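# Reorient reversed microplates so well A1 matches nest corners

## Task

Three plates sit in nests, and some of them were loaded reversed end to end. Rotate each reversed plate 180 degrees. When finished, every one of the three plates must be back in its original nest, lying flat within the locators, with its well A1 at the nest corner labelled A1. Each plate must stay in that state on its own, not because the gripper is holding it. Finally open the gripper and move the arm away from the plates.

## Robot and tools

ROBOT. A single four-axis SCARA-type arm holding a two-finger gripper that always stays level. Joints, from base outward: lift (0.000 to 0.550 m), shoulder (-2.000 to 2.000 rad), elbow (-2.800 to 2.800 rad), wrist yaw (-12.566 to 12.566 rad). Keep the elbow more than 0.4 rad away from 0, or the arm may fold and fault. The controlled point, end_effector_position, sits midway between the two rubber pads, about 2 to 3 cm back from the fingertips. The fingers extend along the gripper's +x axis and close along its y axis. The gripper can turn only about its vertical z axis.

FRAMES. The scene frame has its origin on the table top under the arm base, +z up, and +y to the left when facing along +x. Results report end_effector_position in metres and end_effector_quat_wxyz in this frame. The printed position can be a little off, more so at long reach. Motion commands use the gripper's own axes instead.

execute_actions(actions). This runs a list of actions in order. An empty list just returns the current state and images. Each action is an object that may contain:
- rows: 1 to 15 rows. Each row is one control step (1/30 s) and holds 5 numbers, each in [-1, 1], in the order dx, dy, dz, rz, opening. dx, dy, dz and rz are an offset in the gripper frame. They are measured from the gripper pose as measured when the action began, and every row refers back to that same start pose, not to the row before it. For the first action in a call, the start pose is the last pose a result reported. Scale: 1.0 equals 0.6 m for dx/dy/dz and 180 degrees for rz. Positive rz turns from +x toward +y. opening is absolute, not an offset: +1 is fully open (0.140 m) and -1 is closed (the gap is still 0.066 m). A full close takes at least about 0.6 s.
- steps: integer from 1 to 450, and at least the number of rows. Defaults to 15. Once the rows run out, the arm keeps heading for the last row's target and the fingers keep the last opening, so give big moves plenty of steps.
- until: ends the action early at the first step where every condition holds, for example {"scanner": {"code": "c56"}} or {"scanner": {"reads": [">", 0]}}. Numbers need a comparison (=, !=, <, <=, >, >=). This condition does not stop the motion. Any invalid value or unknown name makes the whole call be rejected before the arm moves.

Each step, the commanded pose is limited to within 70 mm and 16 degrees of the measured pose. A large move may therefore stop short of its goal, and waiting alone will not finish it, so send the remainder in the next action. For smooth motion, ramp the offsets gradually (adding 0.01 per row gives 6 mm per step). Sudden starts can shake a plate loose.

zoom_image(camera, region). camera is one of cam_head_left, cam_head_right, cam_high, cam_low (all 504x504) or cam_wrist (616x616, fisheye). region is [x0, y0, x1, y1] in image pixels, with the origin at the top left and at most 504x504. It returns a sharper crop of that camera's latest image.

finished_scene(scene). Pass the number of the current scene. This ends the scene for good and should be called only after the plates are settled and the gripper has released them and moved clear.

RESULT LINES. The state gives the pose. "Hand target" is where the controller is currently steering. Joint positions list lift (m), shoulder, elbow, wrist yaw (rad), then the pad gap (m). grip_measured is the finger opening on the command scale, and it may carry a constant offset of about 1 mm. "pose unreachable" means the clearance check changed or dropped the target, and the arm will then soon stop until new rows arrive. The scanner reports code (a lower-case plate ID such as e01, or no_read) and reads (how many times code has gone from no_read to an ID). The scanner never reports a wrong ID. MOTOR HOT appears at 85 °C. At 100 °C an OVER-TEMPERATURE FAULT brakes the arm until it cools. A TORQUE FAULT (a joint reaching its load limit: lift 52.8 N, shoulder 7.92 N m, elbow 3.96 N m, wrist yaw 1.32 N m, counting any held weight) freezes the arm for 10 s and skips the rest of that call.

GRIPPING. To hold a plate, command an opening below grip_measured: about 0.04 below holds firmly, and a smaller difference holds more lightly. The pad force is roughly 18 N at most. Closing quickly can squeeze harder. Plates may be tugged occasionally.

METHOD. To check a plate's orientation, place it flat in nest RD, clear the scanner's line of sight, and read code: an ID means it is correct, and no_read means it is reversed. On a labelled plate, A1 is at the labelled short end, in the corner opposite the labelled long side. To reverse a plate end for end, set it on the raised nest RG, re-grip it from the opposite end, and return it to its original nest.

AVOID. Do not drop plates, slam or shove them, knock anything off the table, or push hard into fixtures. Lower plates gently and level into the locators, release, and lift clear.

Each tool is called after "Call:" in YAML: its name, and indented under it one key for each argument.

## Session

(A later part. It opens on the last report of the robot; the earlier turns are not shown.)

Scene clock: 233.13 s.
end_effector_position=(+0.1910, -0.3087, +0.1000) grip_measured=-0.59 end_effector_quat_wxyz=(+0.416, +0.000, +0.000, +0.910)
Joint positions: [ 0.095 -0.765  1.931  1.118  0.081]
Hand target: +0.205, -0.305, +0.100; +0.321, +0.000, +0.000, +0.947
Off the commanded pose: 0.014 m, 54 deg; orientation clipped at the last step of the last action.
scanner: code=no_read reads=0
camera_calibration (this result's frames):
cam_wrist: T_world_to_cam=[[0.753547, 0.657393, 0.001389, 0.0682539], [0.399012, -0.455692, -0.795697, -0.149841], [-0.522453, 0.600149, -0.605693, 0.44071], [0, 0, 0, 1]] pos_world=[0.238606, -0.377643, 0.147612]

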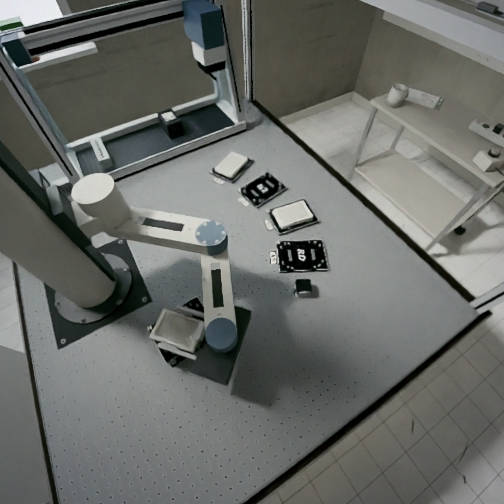

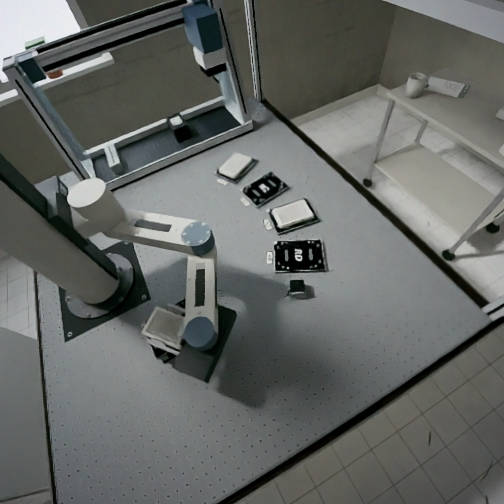

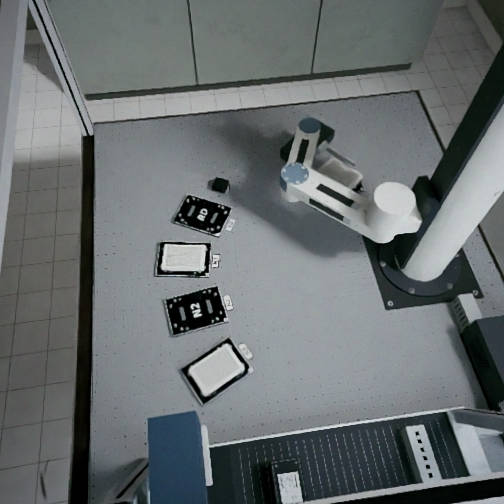

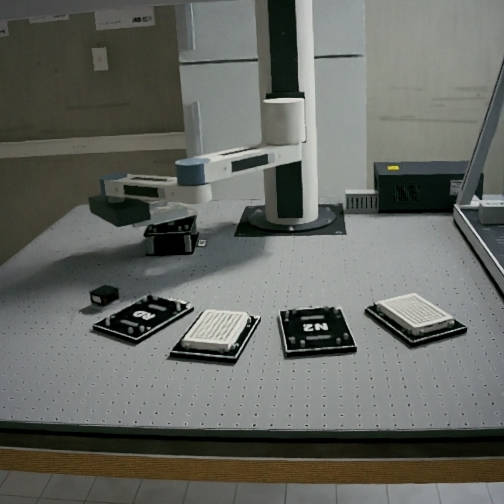

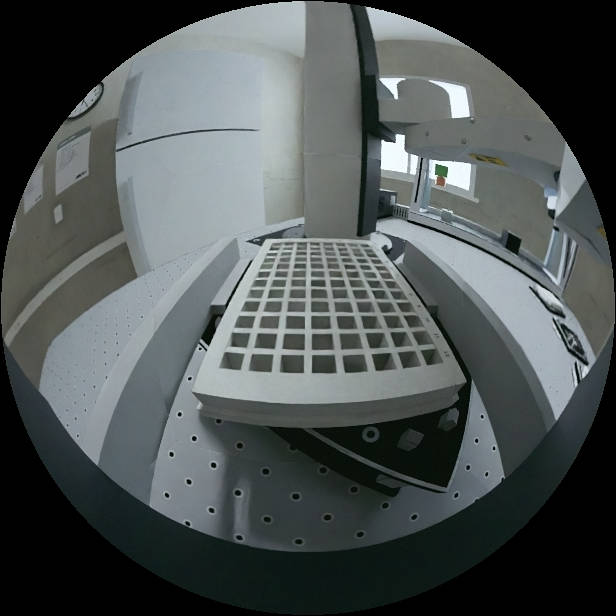

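Call:
execute_actions:
  actions:
    - {"rows": [[-0.00775,-0.02195,0,0.078,-0.635],[-0.00775,-0.02195,0,0.097,-0.635],[-0.00775,-0.02195,0,0.125,-0.635],[-0.00775,-0.02195,0,0.16,-0.635],[-0.00775,-0.02195,0,0.30013,-0.635]], "steps": 14}

Scene clock: 243.93 s.
end_effector_position=(+0.2056, -0.3037, +0.1000) grip_measured=-0.59 end_effector_quat_wxyz=(+0.014, +0.000, +0.000, +1.000)
Joint positions: [ 0.095 -0.318  1.48   1.951  0.081]
Hand target: +0.205, -0.303, +0.100; -0.033, +0.000, +0.000, +0.999
Off the commanded pose: 0.002 m, 7 deg.
scanner: code=no_read reads=0
camera_calibration (this result's frames):
cam_wrist: T_world_to_cam=[[0.0246287, 0.999696, 0.001389, 0.307757], [0.605537, -0.0138126, -0.795697, -0.0616785], [-0.795436, 0.0204381, -0.605693, 0.325428], [0, 0, 0, 1]] pos_world=[0.288626, -0.315167, 0.147605]

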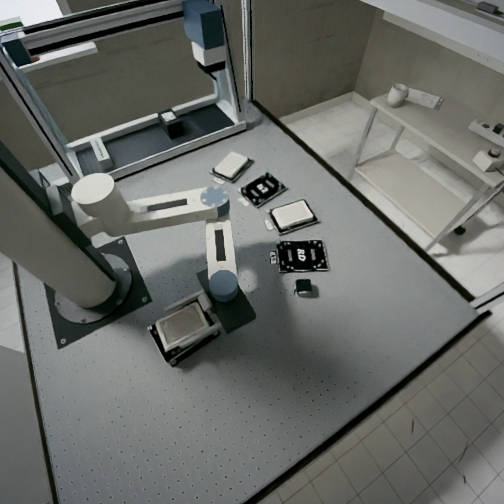

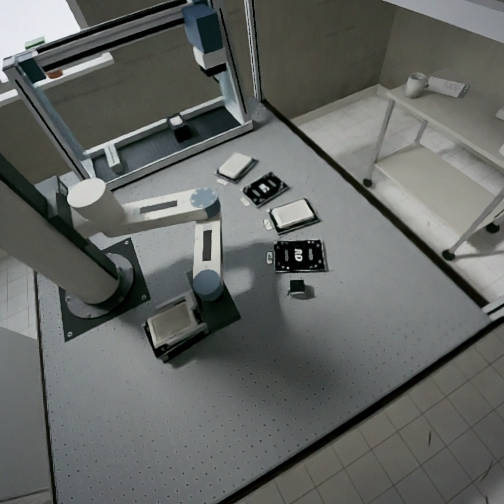

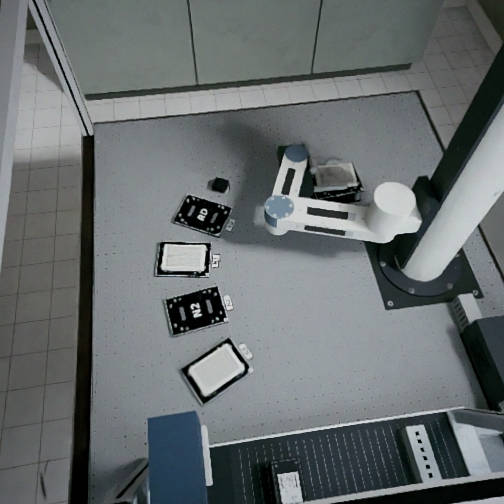

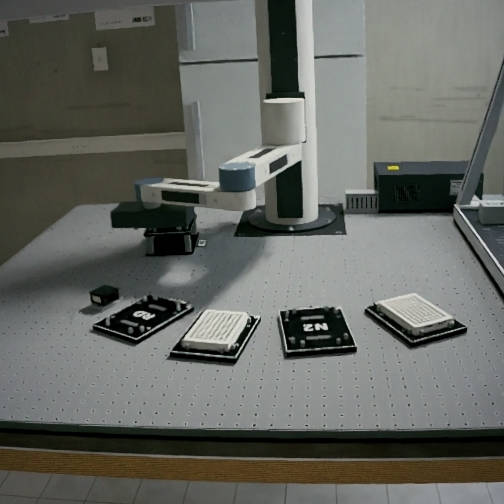

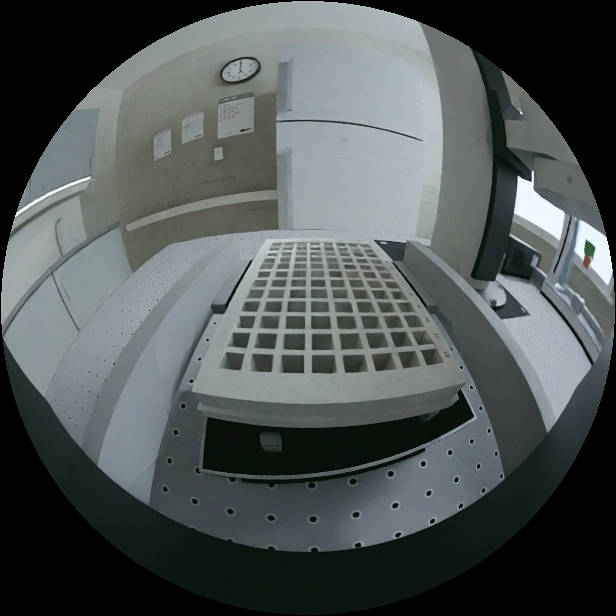

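Call:
execute_actions:
  actions: []

Call:
zoom_image:
  camera: "cam_wrist"
  region: [170, 380, 280, 490]

Call:
zoom_image:
  camera: "cam_wrist"
  region: [380, 365, 490, 475]

Scene clock: 247.57 s.
end_effector_position=(+0.2050, -0.3033, +0.1000) grip_measured=-0.59 end_effector_quat_wxyz=(-0.033, +0.000, +0.000, +0.999)
Joint positions: [ 0.095 -0.274  1.415  2.067  0.081]
Hand target: +0.205, -0.303, +0.100; -0.033, +0.000, +0.000, +0.999
Off the commanded pose: 0.001 m, 1 deg.
scanner: code=no_read reads=0
camera_calibration (this result's frames):
cam_wrist: T_world_to_cam=[[-0.0705255, 0.997509, 0.001389, 0.326244], [0.604107, 0.0438193, -0.795697, -0.0435032], [-0.793776, -0.0552778, -0.605693, 0.301592], [0, 0, 0, 1]] pos_world=[0.288685, -0.306853, 0.147603]

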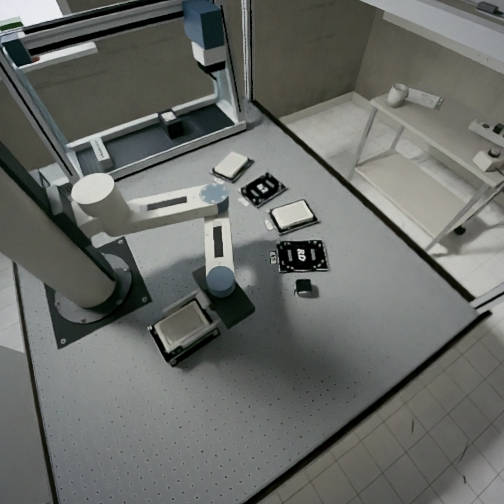

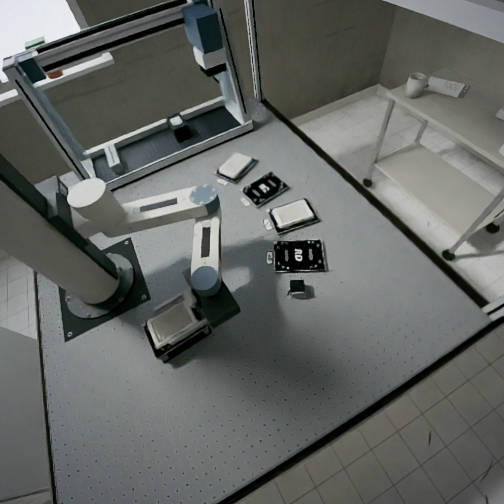

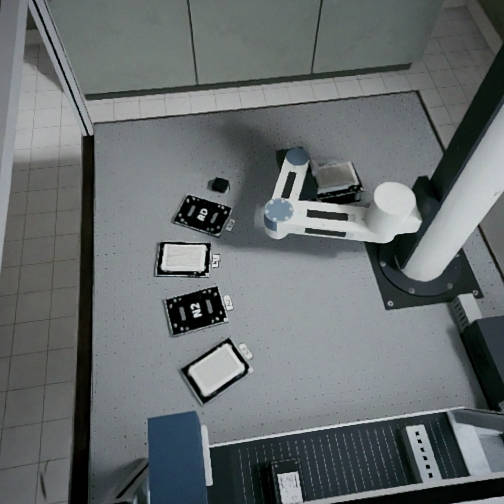

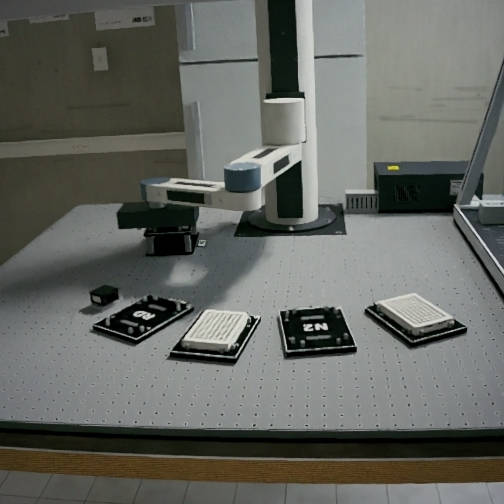

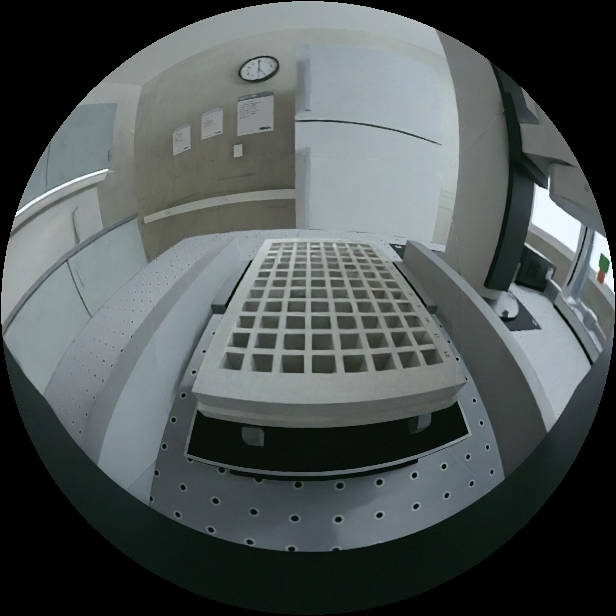

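Region (170, 380, 280, 490) of cam_wrist's 616x616 image, scaled by 4.582, with more detail than that image has.

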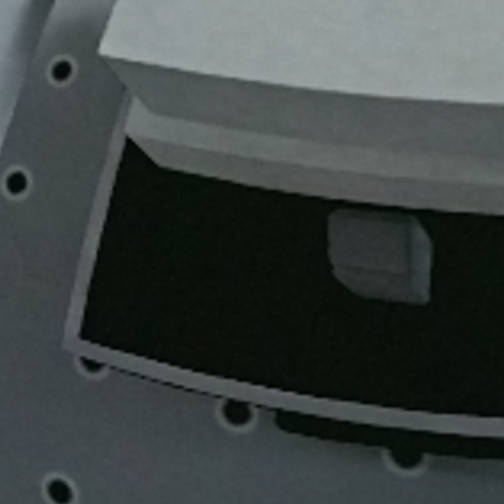

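Region (380, 365, 490, 475) of cam_wrist's 616x616 image, scaled by 4.582, with more detail than that image has.

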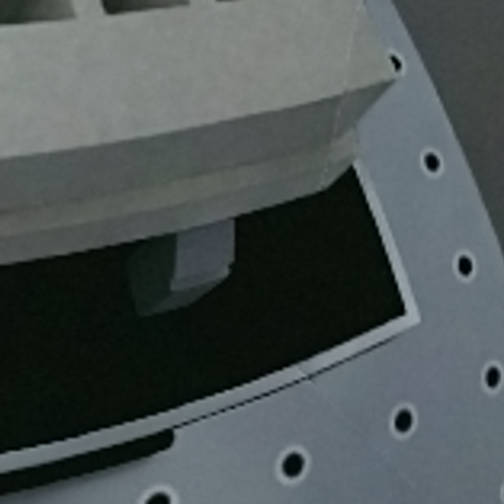

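Call:
execute_actions:
  actions:
    - {"rows": [[0.003,-0.0017,-0.003,0.003,-0.635],[0.0055,-0.0033,-0.007,0.00583,-0.635],[0.0055,-0.0033,-0.01,0.00583,-0.635]], "steps": 4}

Scene clock: 279.50 s.
end_effector_position=(+0.2015, -0.3014, +0.0949) grip_measured=-0.59 end_effector_quat_wxyz=(-0.042, +0.000, +0.000, +0.999)
Joint positions: [ 0.09  -0.266  1.387  2.103  0.081]
Hand target: +0.202, -0.302, +0.094; -0.042, +0.000, +0.000, +0.999
Off the commanded pose: 0.001 m, 0 deg.
scanner: code=no_read reads=0
camera_calibration (this result's frames):
cam_wrist: T_world_to_cam=[[-0.0873685, 0.996175, 0.001389, 0.327106], [0.603281, 0.0540196, -0.795697, -0.0423035], [-0.792729, -0.068681, -0.605693, 0.291605], [0, 0, 0, 1]] pos_world=[0.285263, -0.303542, 0.142508]

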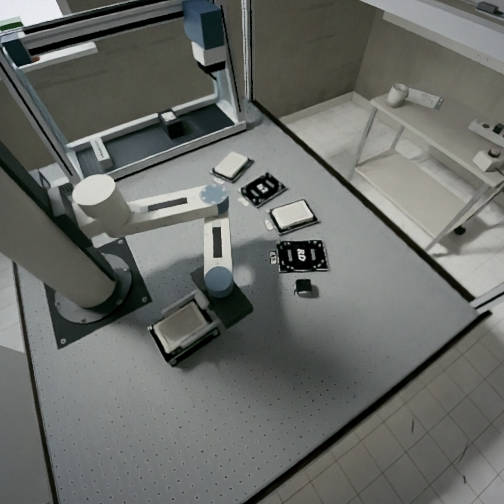

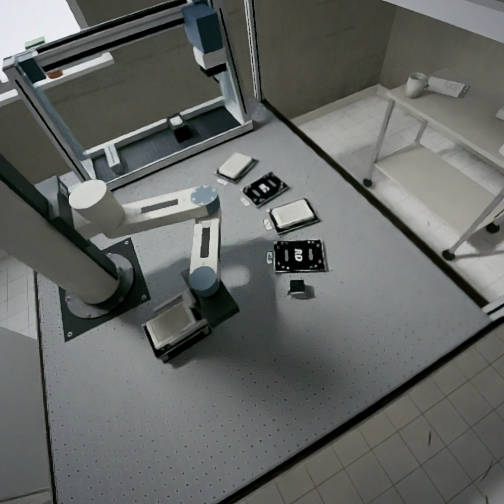

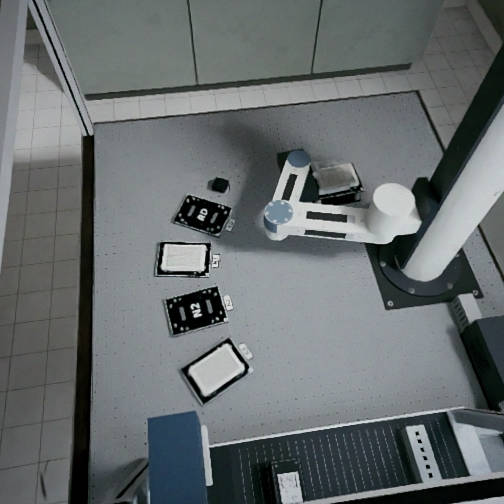

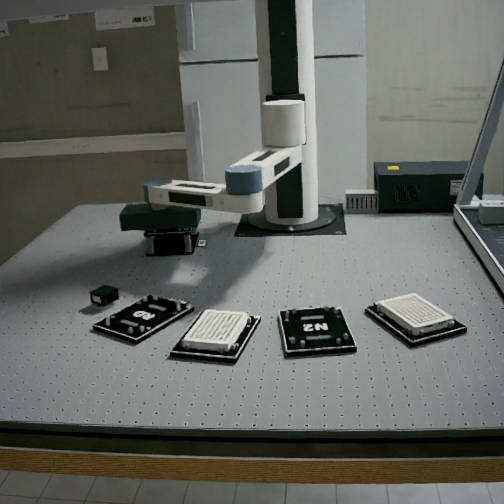

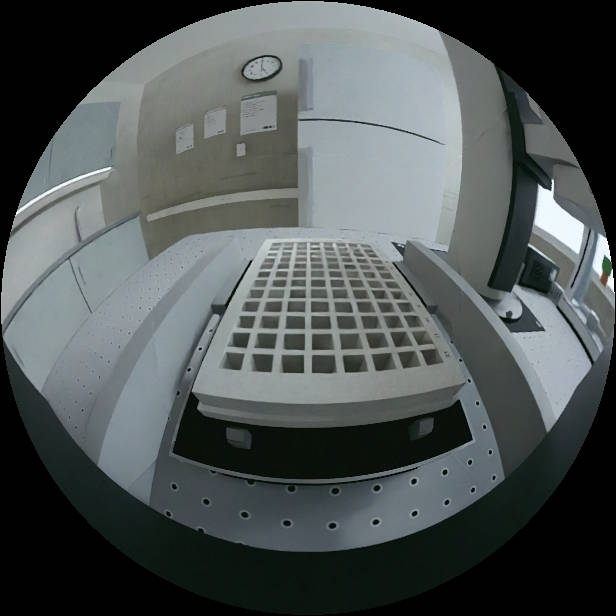

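Call:
execute_actions:
  actions: []

Call:
zoom_image:
  camera: "cam_wrist"
  region: [160, 380, 270, 490]

Call:
zoom_image:
  camera: "cam_wrist"
  region: [380, 365, 490, 475]

Scene clock: 283.57 s.
end_effector_position=(+0.2015, -0.3015, +0.0939) grip_measured=-0.59 end_effector_quat_wxyz=(-0.042, +0.000, +0.000, +0.999)
Joint positions: [ 0.089 -0.266  1.387  2.105  0.081]
Hand target: +0.202, -0.302, +0.094; -0.042, +0.000, +0.000, +0.999
Off the commanded pose: 0.000 m, 0 deg.
scanner: code=no_read reads=0
camera_calibration (this result's frames):
cam_wrist: T_world_to_cam=[[-0.088193, 0.996102, 0.001389, 0.327308], [0.603236, 0.0545189, -0.795697, -0.0428886], [-0.792672, -0.069337, -0.605693, 0.290786], [0, 0, 0, 1]] pos_world=[0.285236, -0.303532, 0.141546]

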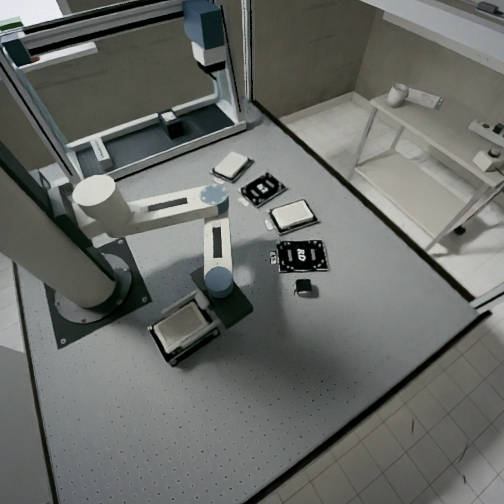

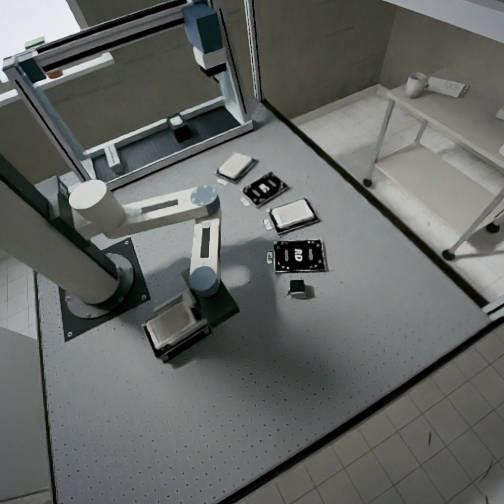

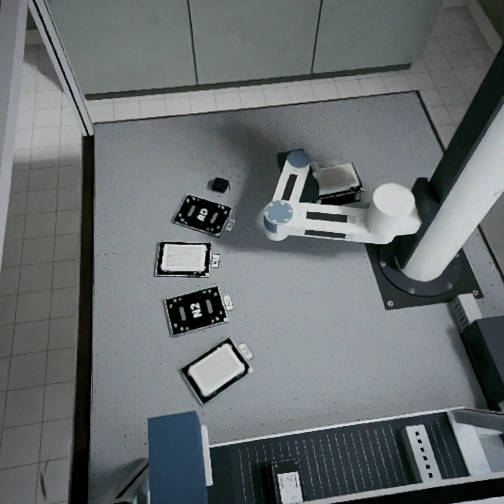

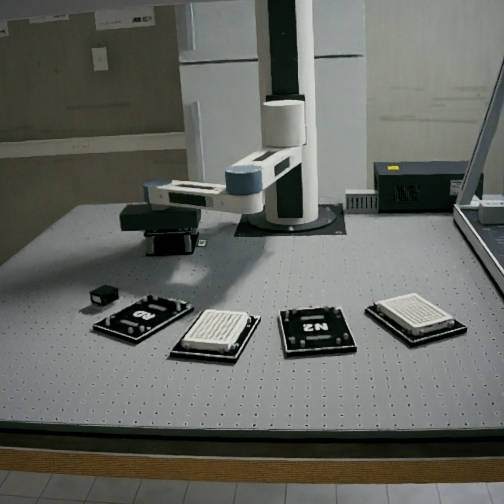

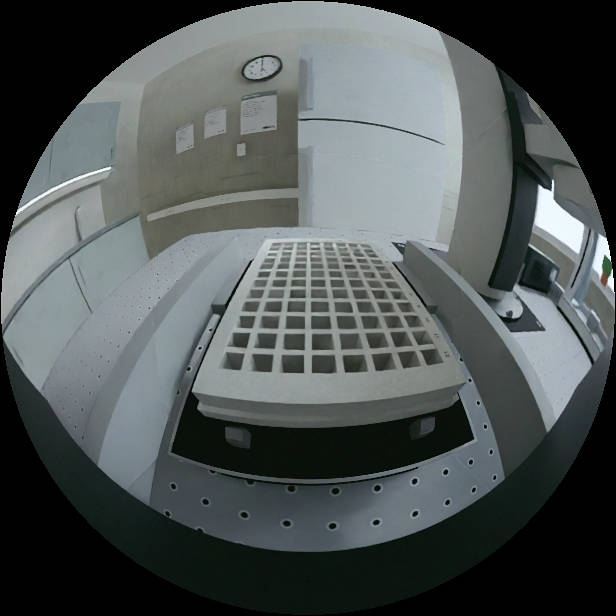

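Region (160, 380, 270, 490) of cam_wrist's 616x616 image, scaled by 4.582, with more detail than that image has.

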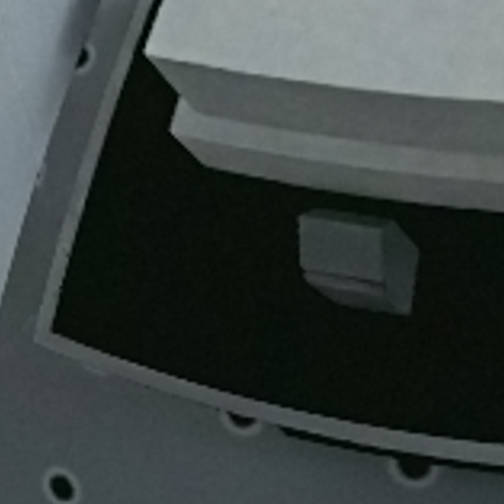

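Region (380, 365, 490, 475) of cam_wrist's 616x616 image, scaled by 4.582, with more detail than that image has.

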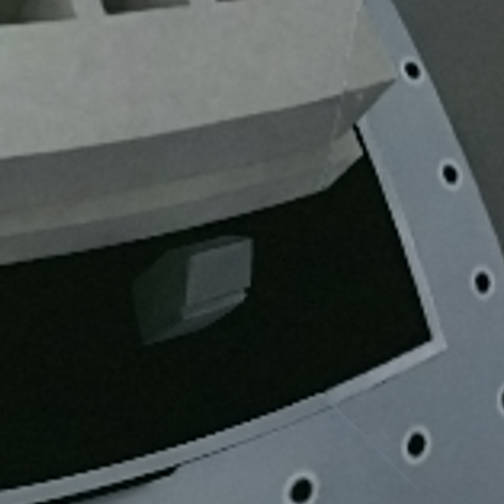

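Call:
execute_actions:
  actions:
    - {"rows": [[-0.0002,0,-0.003,0.0002,-0.635],[-0.0004,0,-0.0065,0.0004,-0.635],[-0.0004,0,-0.01,0.0004,-0.635],[-0.0004,0,-0.0128,0.0004,-0.635],[-0.0004,0,-0.0145,0.0004,-0.635],[-0.0004,0,-0.01517,0.0004,-0.635],[-0.0004,0,-0.01517,0.0004,-0.635],[-0.0004,0,-0.01517,0.0004,-0.60],[-0.0004,0,-0.01517,0.0004,-0.55],[-0.0004,0,-0.01517,0.0004,-0.45],[-0.0004,0,-0.01517,0.0004,-0.30]], "steps": 11}

Scene clock: 295.13 s.
end_effector_position=(+0.2017, -0.3016, +0.0848) grip_measured=-0.43 end_effector_quat_wxyz=(-0.043, +0.000, +0.000, +0.999)
Joint positions: [ 0.08  -0.265  1.387  2.105  0.087]
Hand target: +0.202, -0.301, +0.085; -0.043, +0.000, +0.000, +0.999
Off the commanded pose: 0.000 m, 0 deg.
scanner: code=no_read reads=0
camera_calibration (this result's frames):
cam_wrist: T_world_to_cam=[[-0.0897852, 0.99596, 0.001389, 0.327697], [0.603148, 0.0554831, -0.795697, -0.0500118], [-0.79256, -0.0706041, -0.605693, 0.285035], [0, 0, 0, 1]] pos_world=[0.285494, -0.303473, 0.132394]

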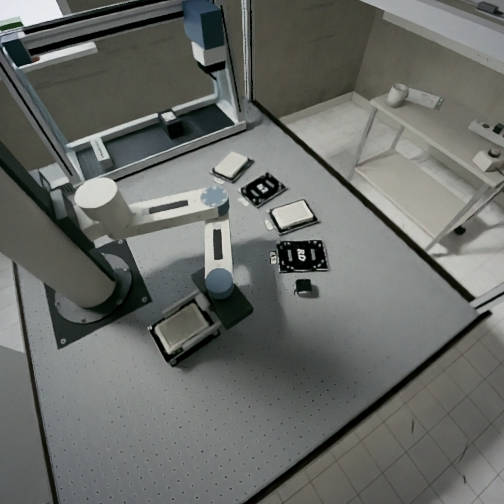

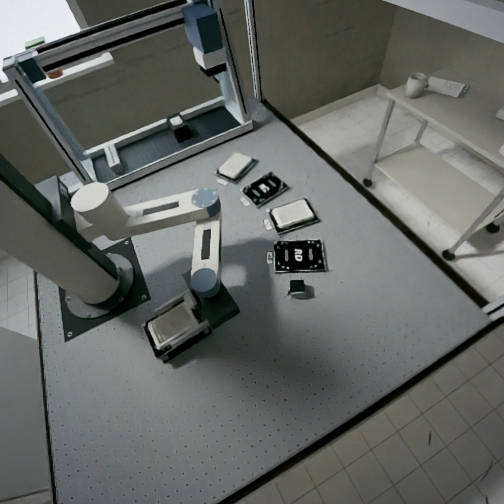

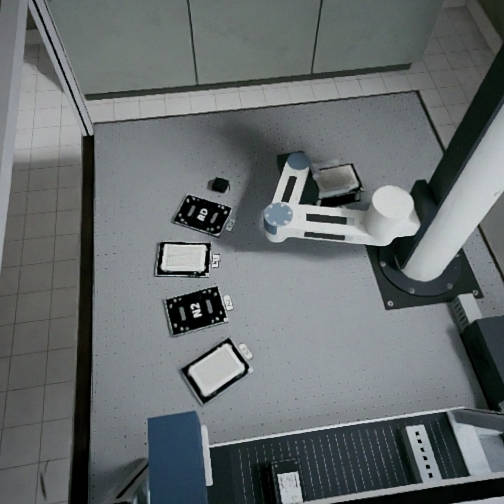

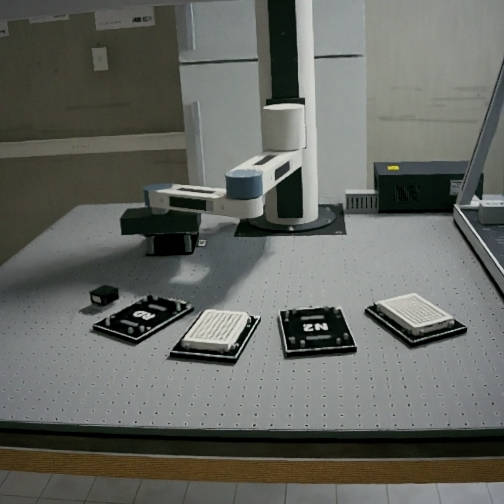

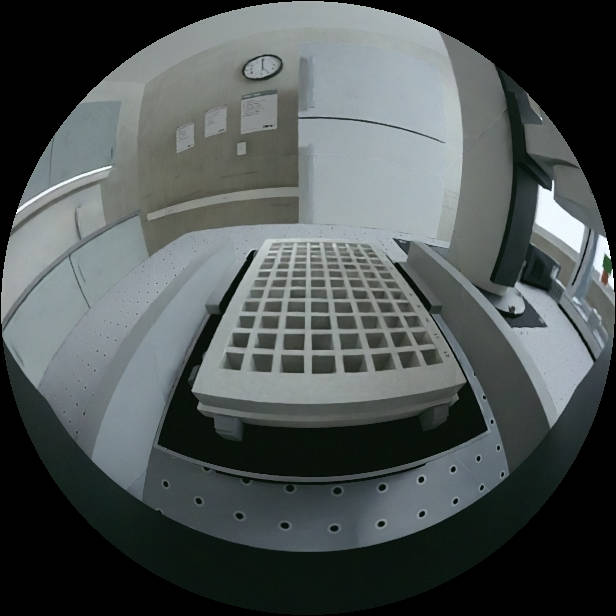

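Call:
zoom_image:
  camera: "cam_wrist"
  region: [160, 350, 270, 460]

Call:
zoom_image:
  camera: "cam_wrist"
  region: [390, 340, 500, 450]

Region (160, 350, 270, 460) of cam_wrist's 616x616 image, scaled by 4.582, with more detail than that image has.

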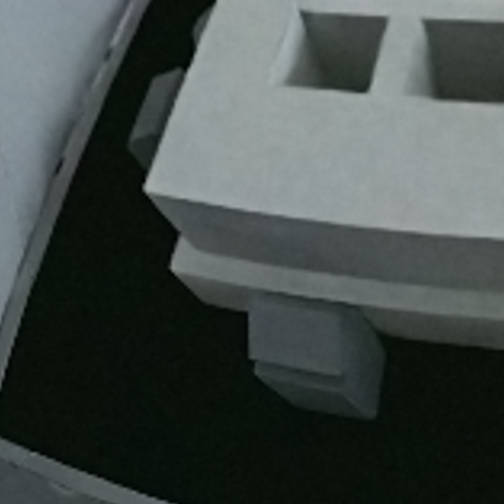

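Region (390, 340, 500, 450) of cam_wrist's 616x616 image, scaled by 4.582, with more detail than that image has.

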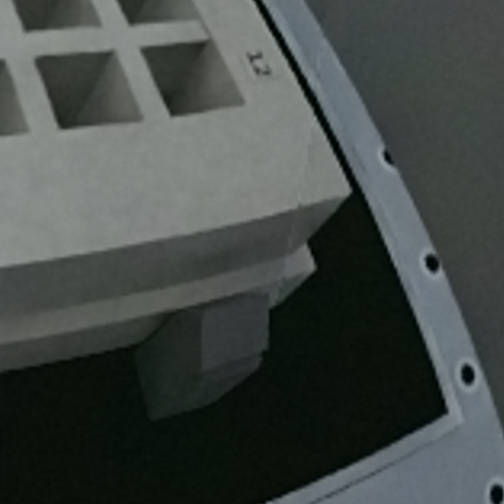

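Call:
execute_actions:
  actions:
    - {"rows": [[0,0,0.010,0,-0.28],[0,0,0.018,0,-0.28],[0,0,0.021,0,-0.28],[0,0,0.021,-0.01,-0.28],[0,0,0.021,-0.04,-0.28],[0,0,0.021,-0.09,-0.28],[0,0,0.021,-0.2,-0.28],[0,0,0.021,-0.5,-0.28],[0,0,0.021,-0.5,-0.28],[0,0,0.021,-0.5,-0.28],[0,0,0.021,-0.5,-0.28],[0,0,0.021,-0.5,-0.28],[0,0,0.021,-0.5,-0.28],[0,0,0.021,-0.5,-0.28],[0,0,0.021,-0.9994,-0.28]], "steps": 56}

Scene clock: 306.03 s.
end_effector_position=(+0.2018, -0.3014, +0.0974) grip_measured=-0.28 end_effector_quat_wxyz=(+0.999, +0.000, +0.000, +0.044)
Joint positions: [ 0.092 -1.13   1.384 -0.167  0.093]
Hand target: +0.202, -0.301, +0.097; +0.999, +0.000, +0.000, +0.044
Off the commanded pose: 0.000 m, 0 deg.
scanner: code=no_read reads=0
camera_calibration (this result's frames):
cam_wrist: T_world_to_cam=[[0.0910636, -0.995844, 0.001389, -0.309267], [-0.603076, -0.0562573, -0.795697, 0.16967], [0.792469, 0.0716214, -0.605693, 0.0157757], [0, 0, 0, 1]] pos_world=[0.117985, -0.299567, 0.144991]

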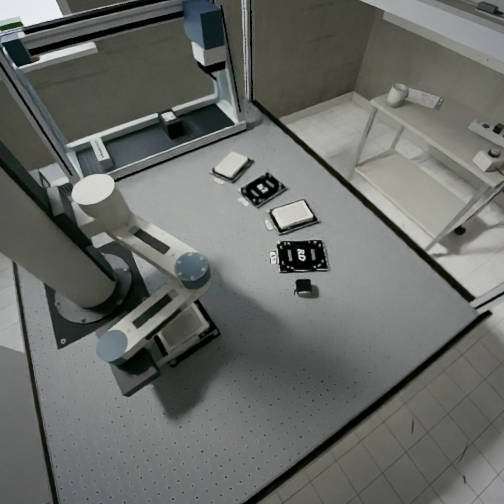

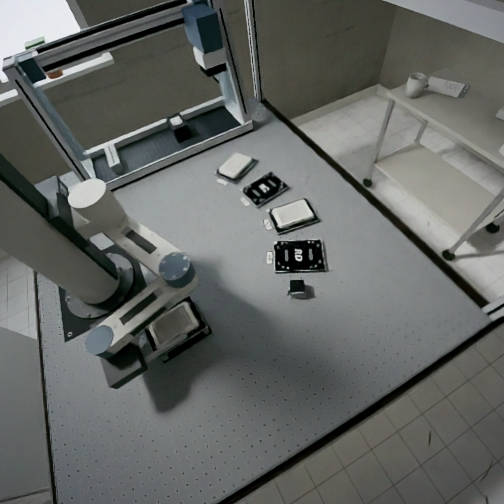

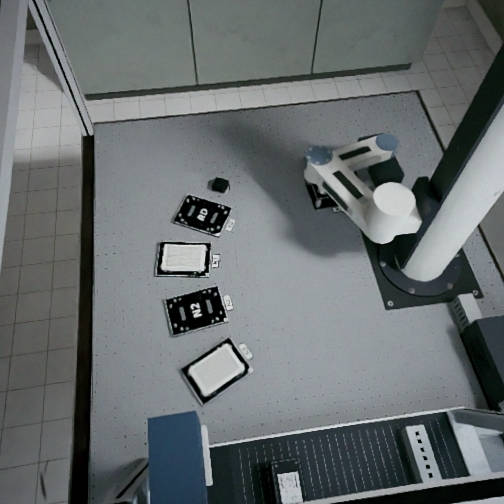

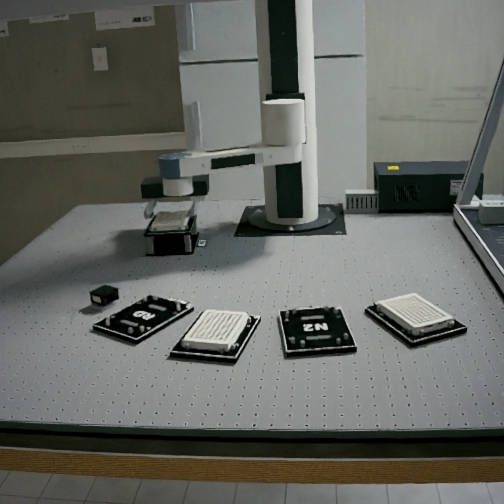

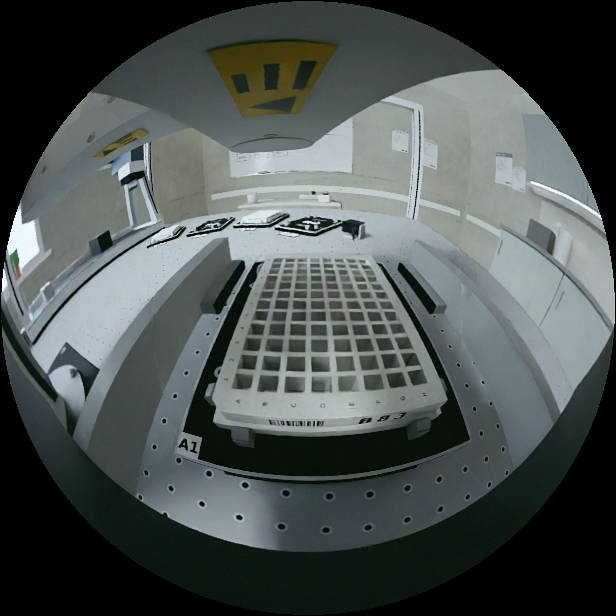

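Call:
zoom_image:
  camera: "cam_wrist"
  region: [165, 370, 275, 480]

Call:
zoom_image:
  camera: "cam_wrist"
  region: [380, 355, 490, 465]

Region (165, 370, 275, 480) of cam_wrist's 616x616 image, scaled by 4.582, with more detail than that image has.

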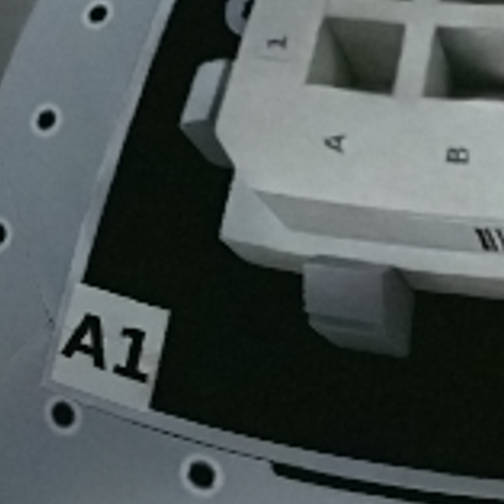

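Region (380, 355, 490, 465) of cam_wrist's 616x616 image, scaled by 4.582, with more detail than that image has.

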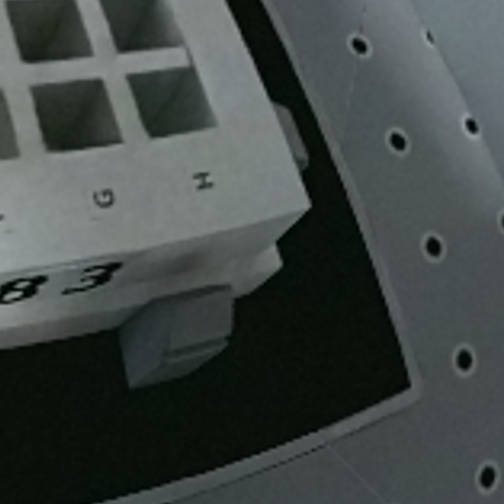

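Call:
execute_actions:
  actions:
    - {"rows": [[0.0005,0,-0.006,0.0002,-0.30],[0.001,0,-0.013,0.0003,-0.33],[0.001,0,-0.018,0.0003,-0.37],[0.001,0,-0.021,0.0003,-0.42],[0.001,0,-0.021,0.0003,-0.47],[0.001,0,-0.021,0.0003,-0.52],[0.001,0,-0.021,0.0003,-0.545],[0.001,0,-0.021,0.0003,-0.565],[0.001,0,-0.021,0.0003,-0.585],[0.001,0,-0.021,0.0003,-0.605],[0.001,0,-0.021,0.0003,-0.62],[0.001,0,-0.021,0.0003,-0.635]], "steps": 12}

Scene clock: 324.93 s.
end_effector_position=(+0.2023, -0.3014, +0.0847) grip_measured=-0.59 end_effector_quat_wxyz=(+0.999, +0.000, +0.000, +0.044)
Joint positions: [ 0.08  -1.128  1.384 -0.168  0.081]
Hand target: +0.202, -0.301, +0.085; +0.999, +0.000, +0.000, +0.044
Off the commanded pose: 0.000 m, 0 deg.
scanner: code=no_read reads=0
camera_calibration (this result's frames):
cam_wrist: T_world_to_cam=[[0.0914416, -0.995809, 0.001389, -0.309439], [-0.603055, -0.0564862, -0.795697, 0.159876], [0.792441, 0.0719222, -0.605693, 0.0077543], [0, 0, 0, 1]] pos_world=[0.118565, -0.29967, 0.132339]

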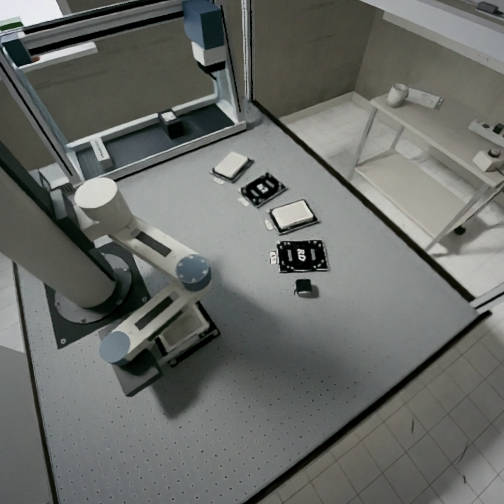

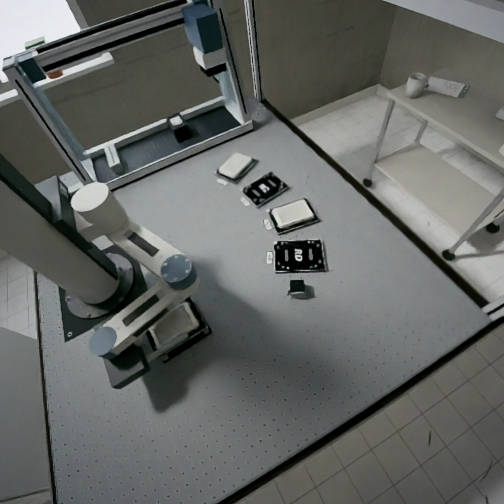

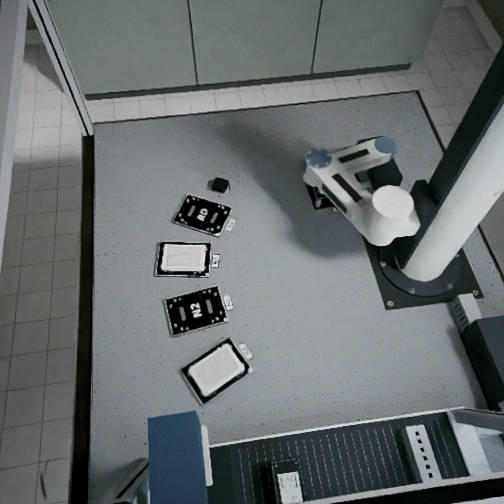

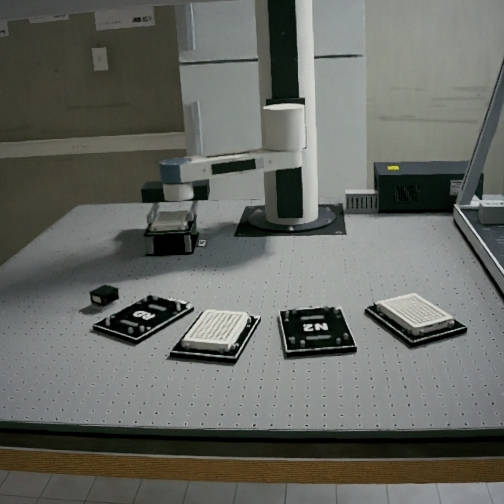

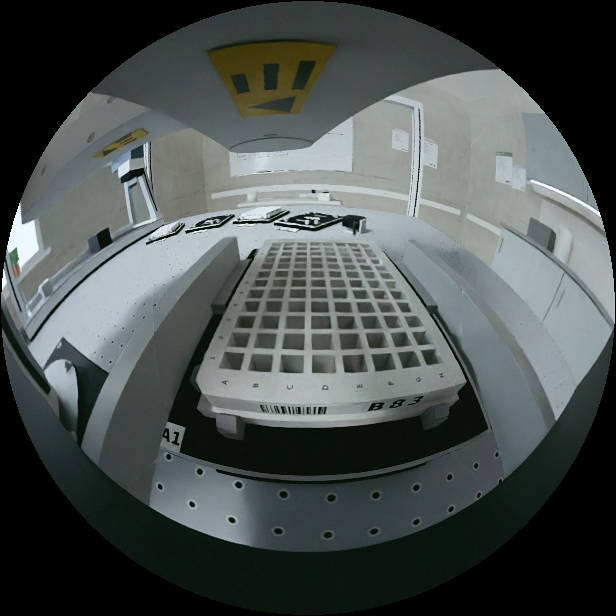

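Call:
execute_actions:
  actions:
    - {"rows": [[0,0,0.005,0,-0.635],[0,0,0.012,0,-0.635],[0,0,0.019,0,-0.635],[0.002,0,0.024,0,-0.635],[0.008,0.001,0.0255,0,-0.635],[0.02,0.004,0.0255,0.001,-0.635],[0.037,0.008,0.0255,0.002,-0.635],[0.06,0.014,0.0255,0.004,-0.635],[0.09,0.021,0.0255,0.006,-0.635],[0.125,0.03,0.0255,0.008,-0.635],[0.165,0.04,0.0255,0.01,-0.635],[0.21,0.051,0.0255,0.012,-0.635],[0.45778,0.1127,0.0255,0.0188,-0.635]], "steps": 26}

Scene clock: 341.30 s.
end_effector_position=(+0.3908, -0.2243, +0.1000) grip_measured=-0.59 end_effector_quat_wxyz=(+0.996, +0.000, +0.000, +0.084)
Joint positions: [ 0.095 -0.348  1.035 -0.519  0.081]
Hand target: +0.434, -0.205, +0.100; +0.996, +0.000, +0.000, +0.087
Off the commanded pose: 0.081 m, 1 deg; position clipped at the last step of the last action.
scanner: code=no_read reads=0
camera_calibration (this result's frames):
cam_wrist: T_world_to_cam=[[0.171486, -0.985186, 0.001389, -0.278728], [-0.596532, -0.104957, -0.795697, 0.276612], [0.784055, 0.135623, -0.605693, -0.120272], [0, 0, 0, 1]] pos_world=[0.307105, -0.229255, 0.147639]

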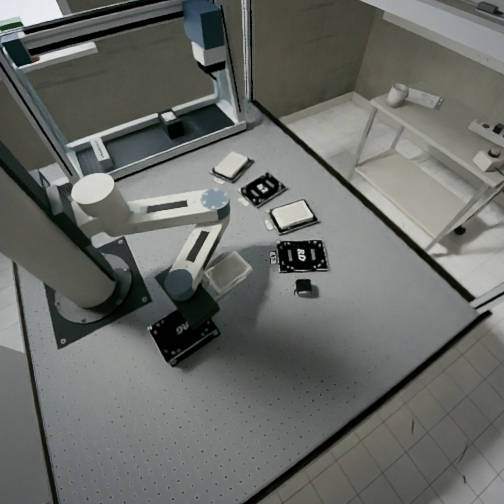

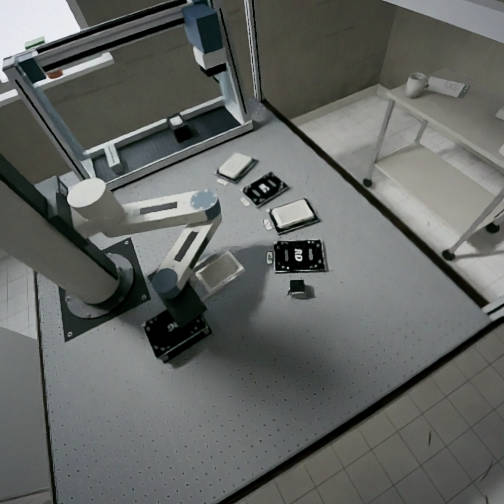

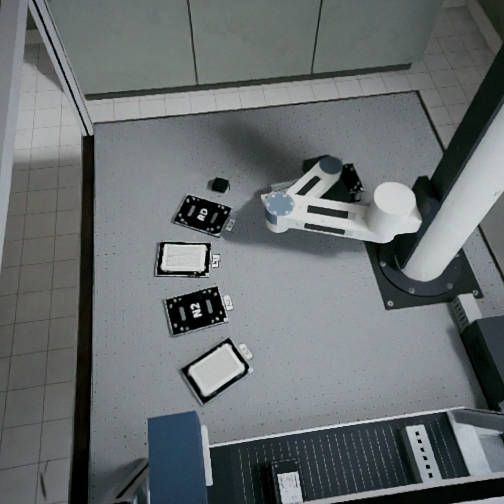

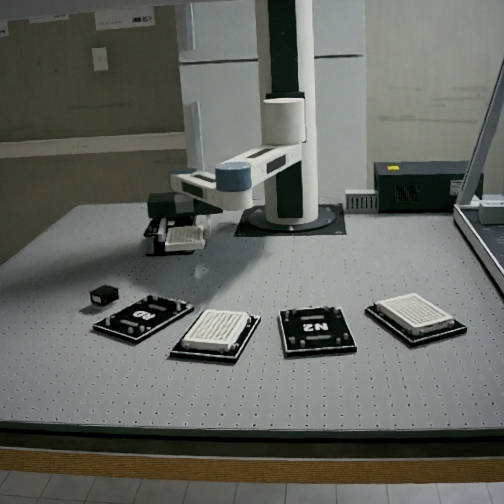

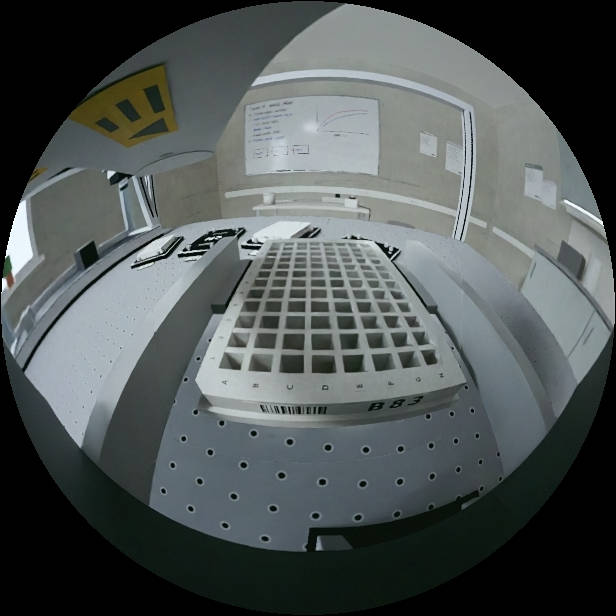

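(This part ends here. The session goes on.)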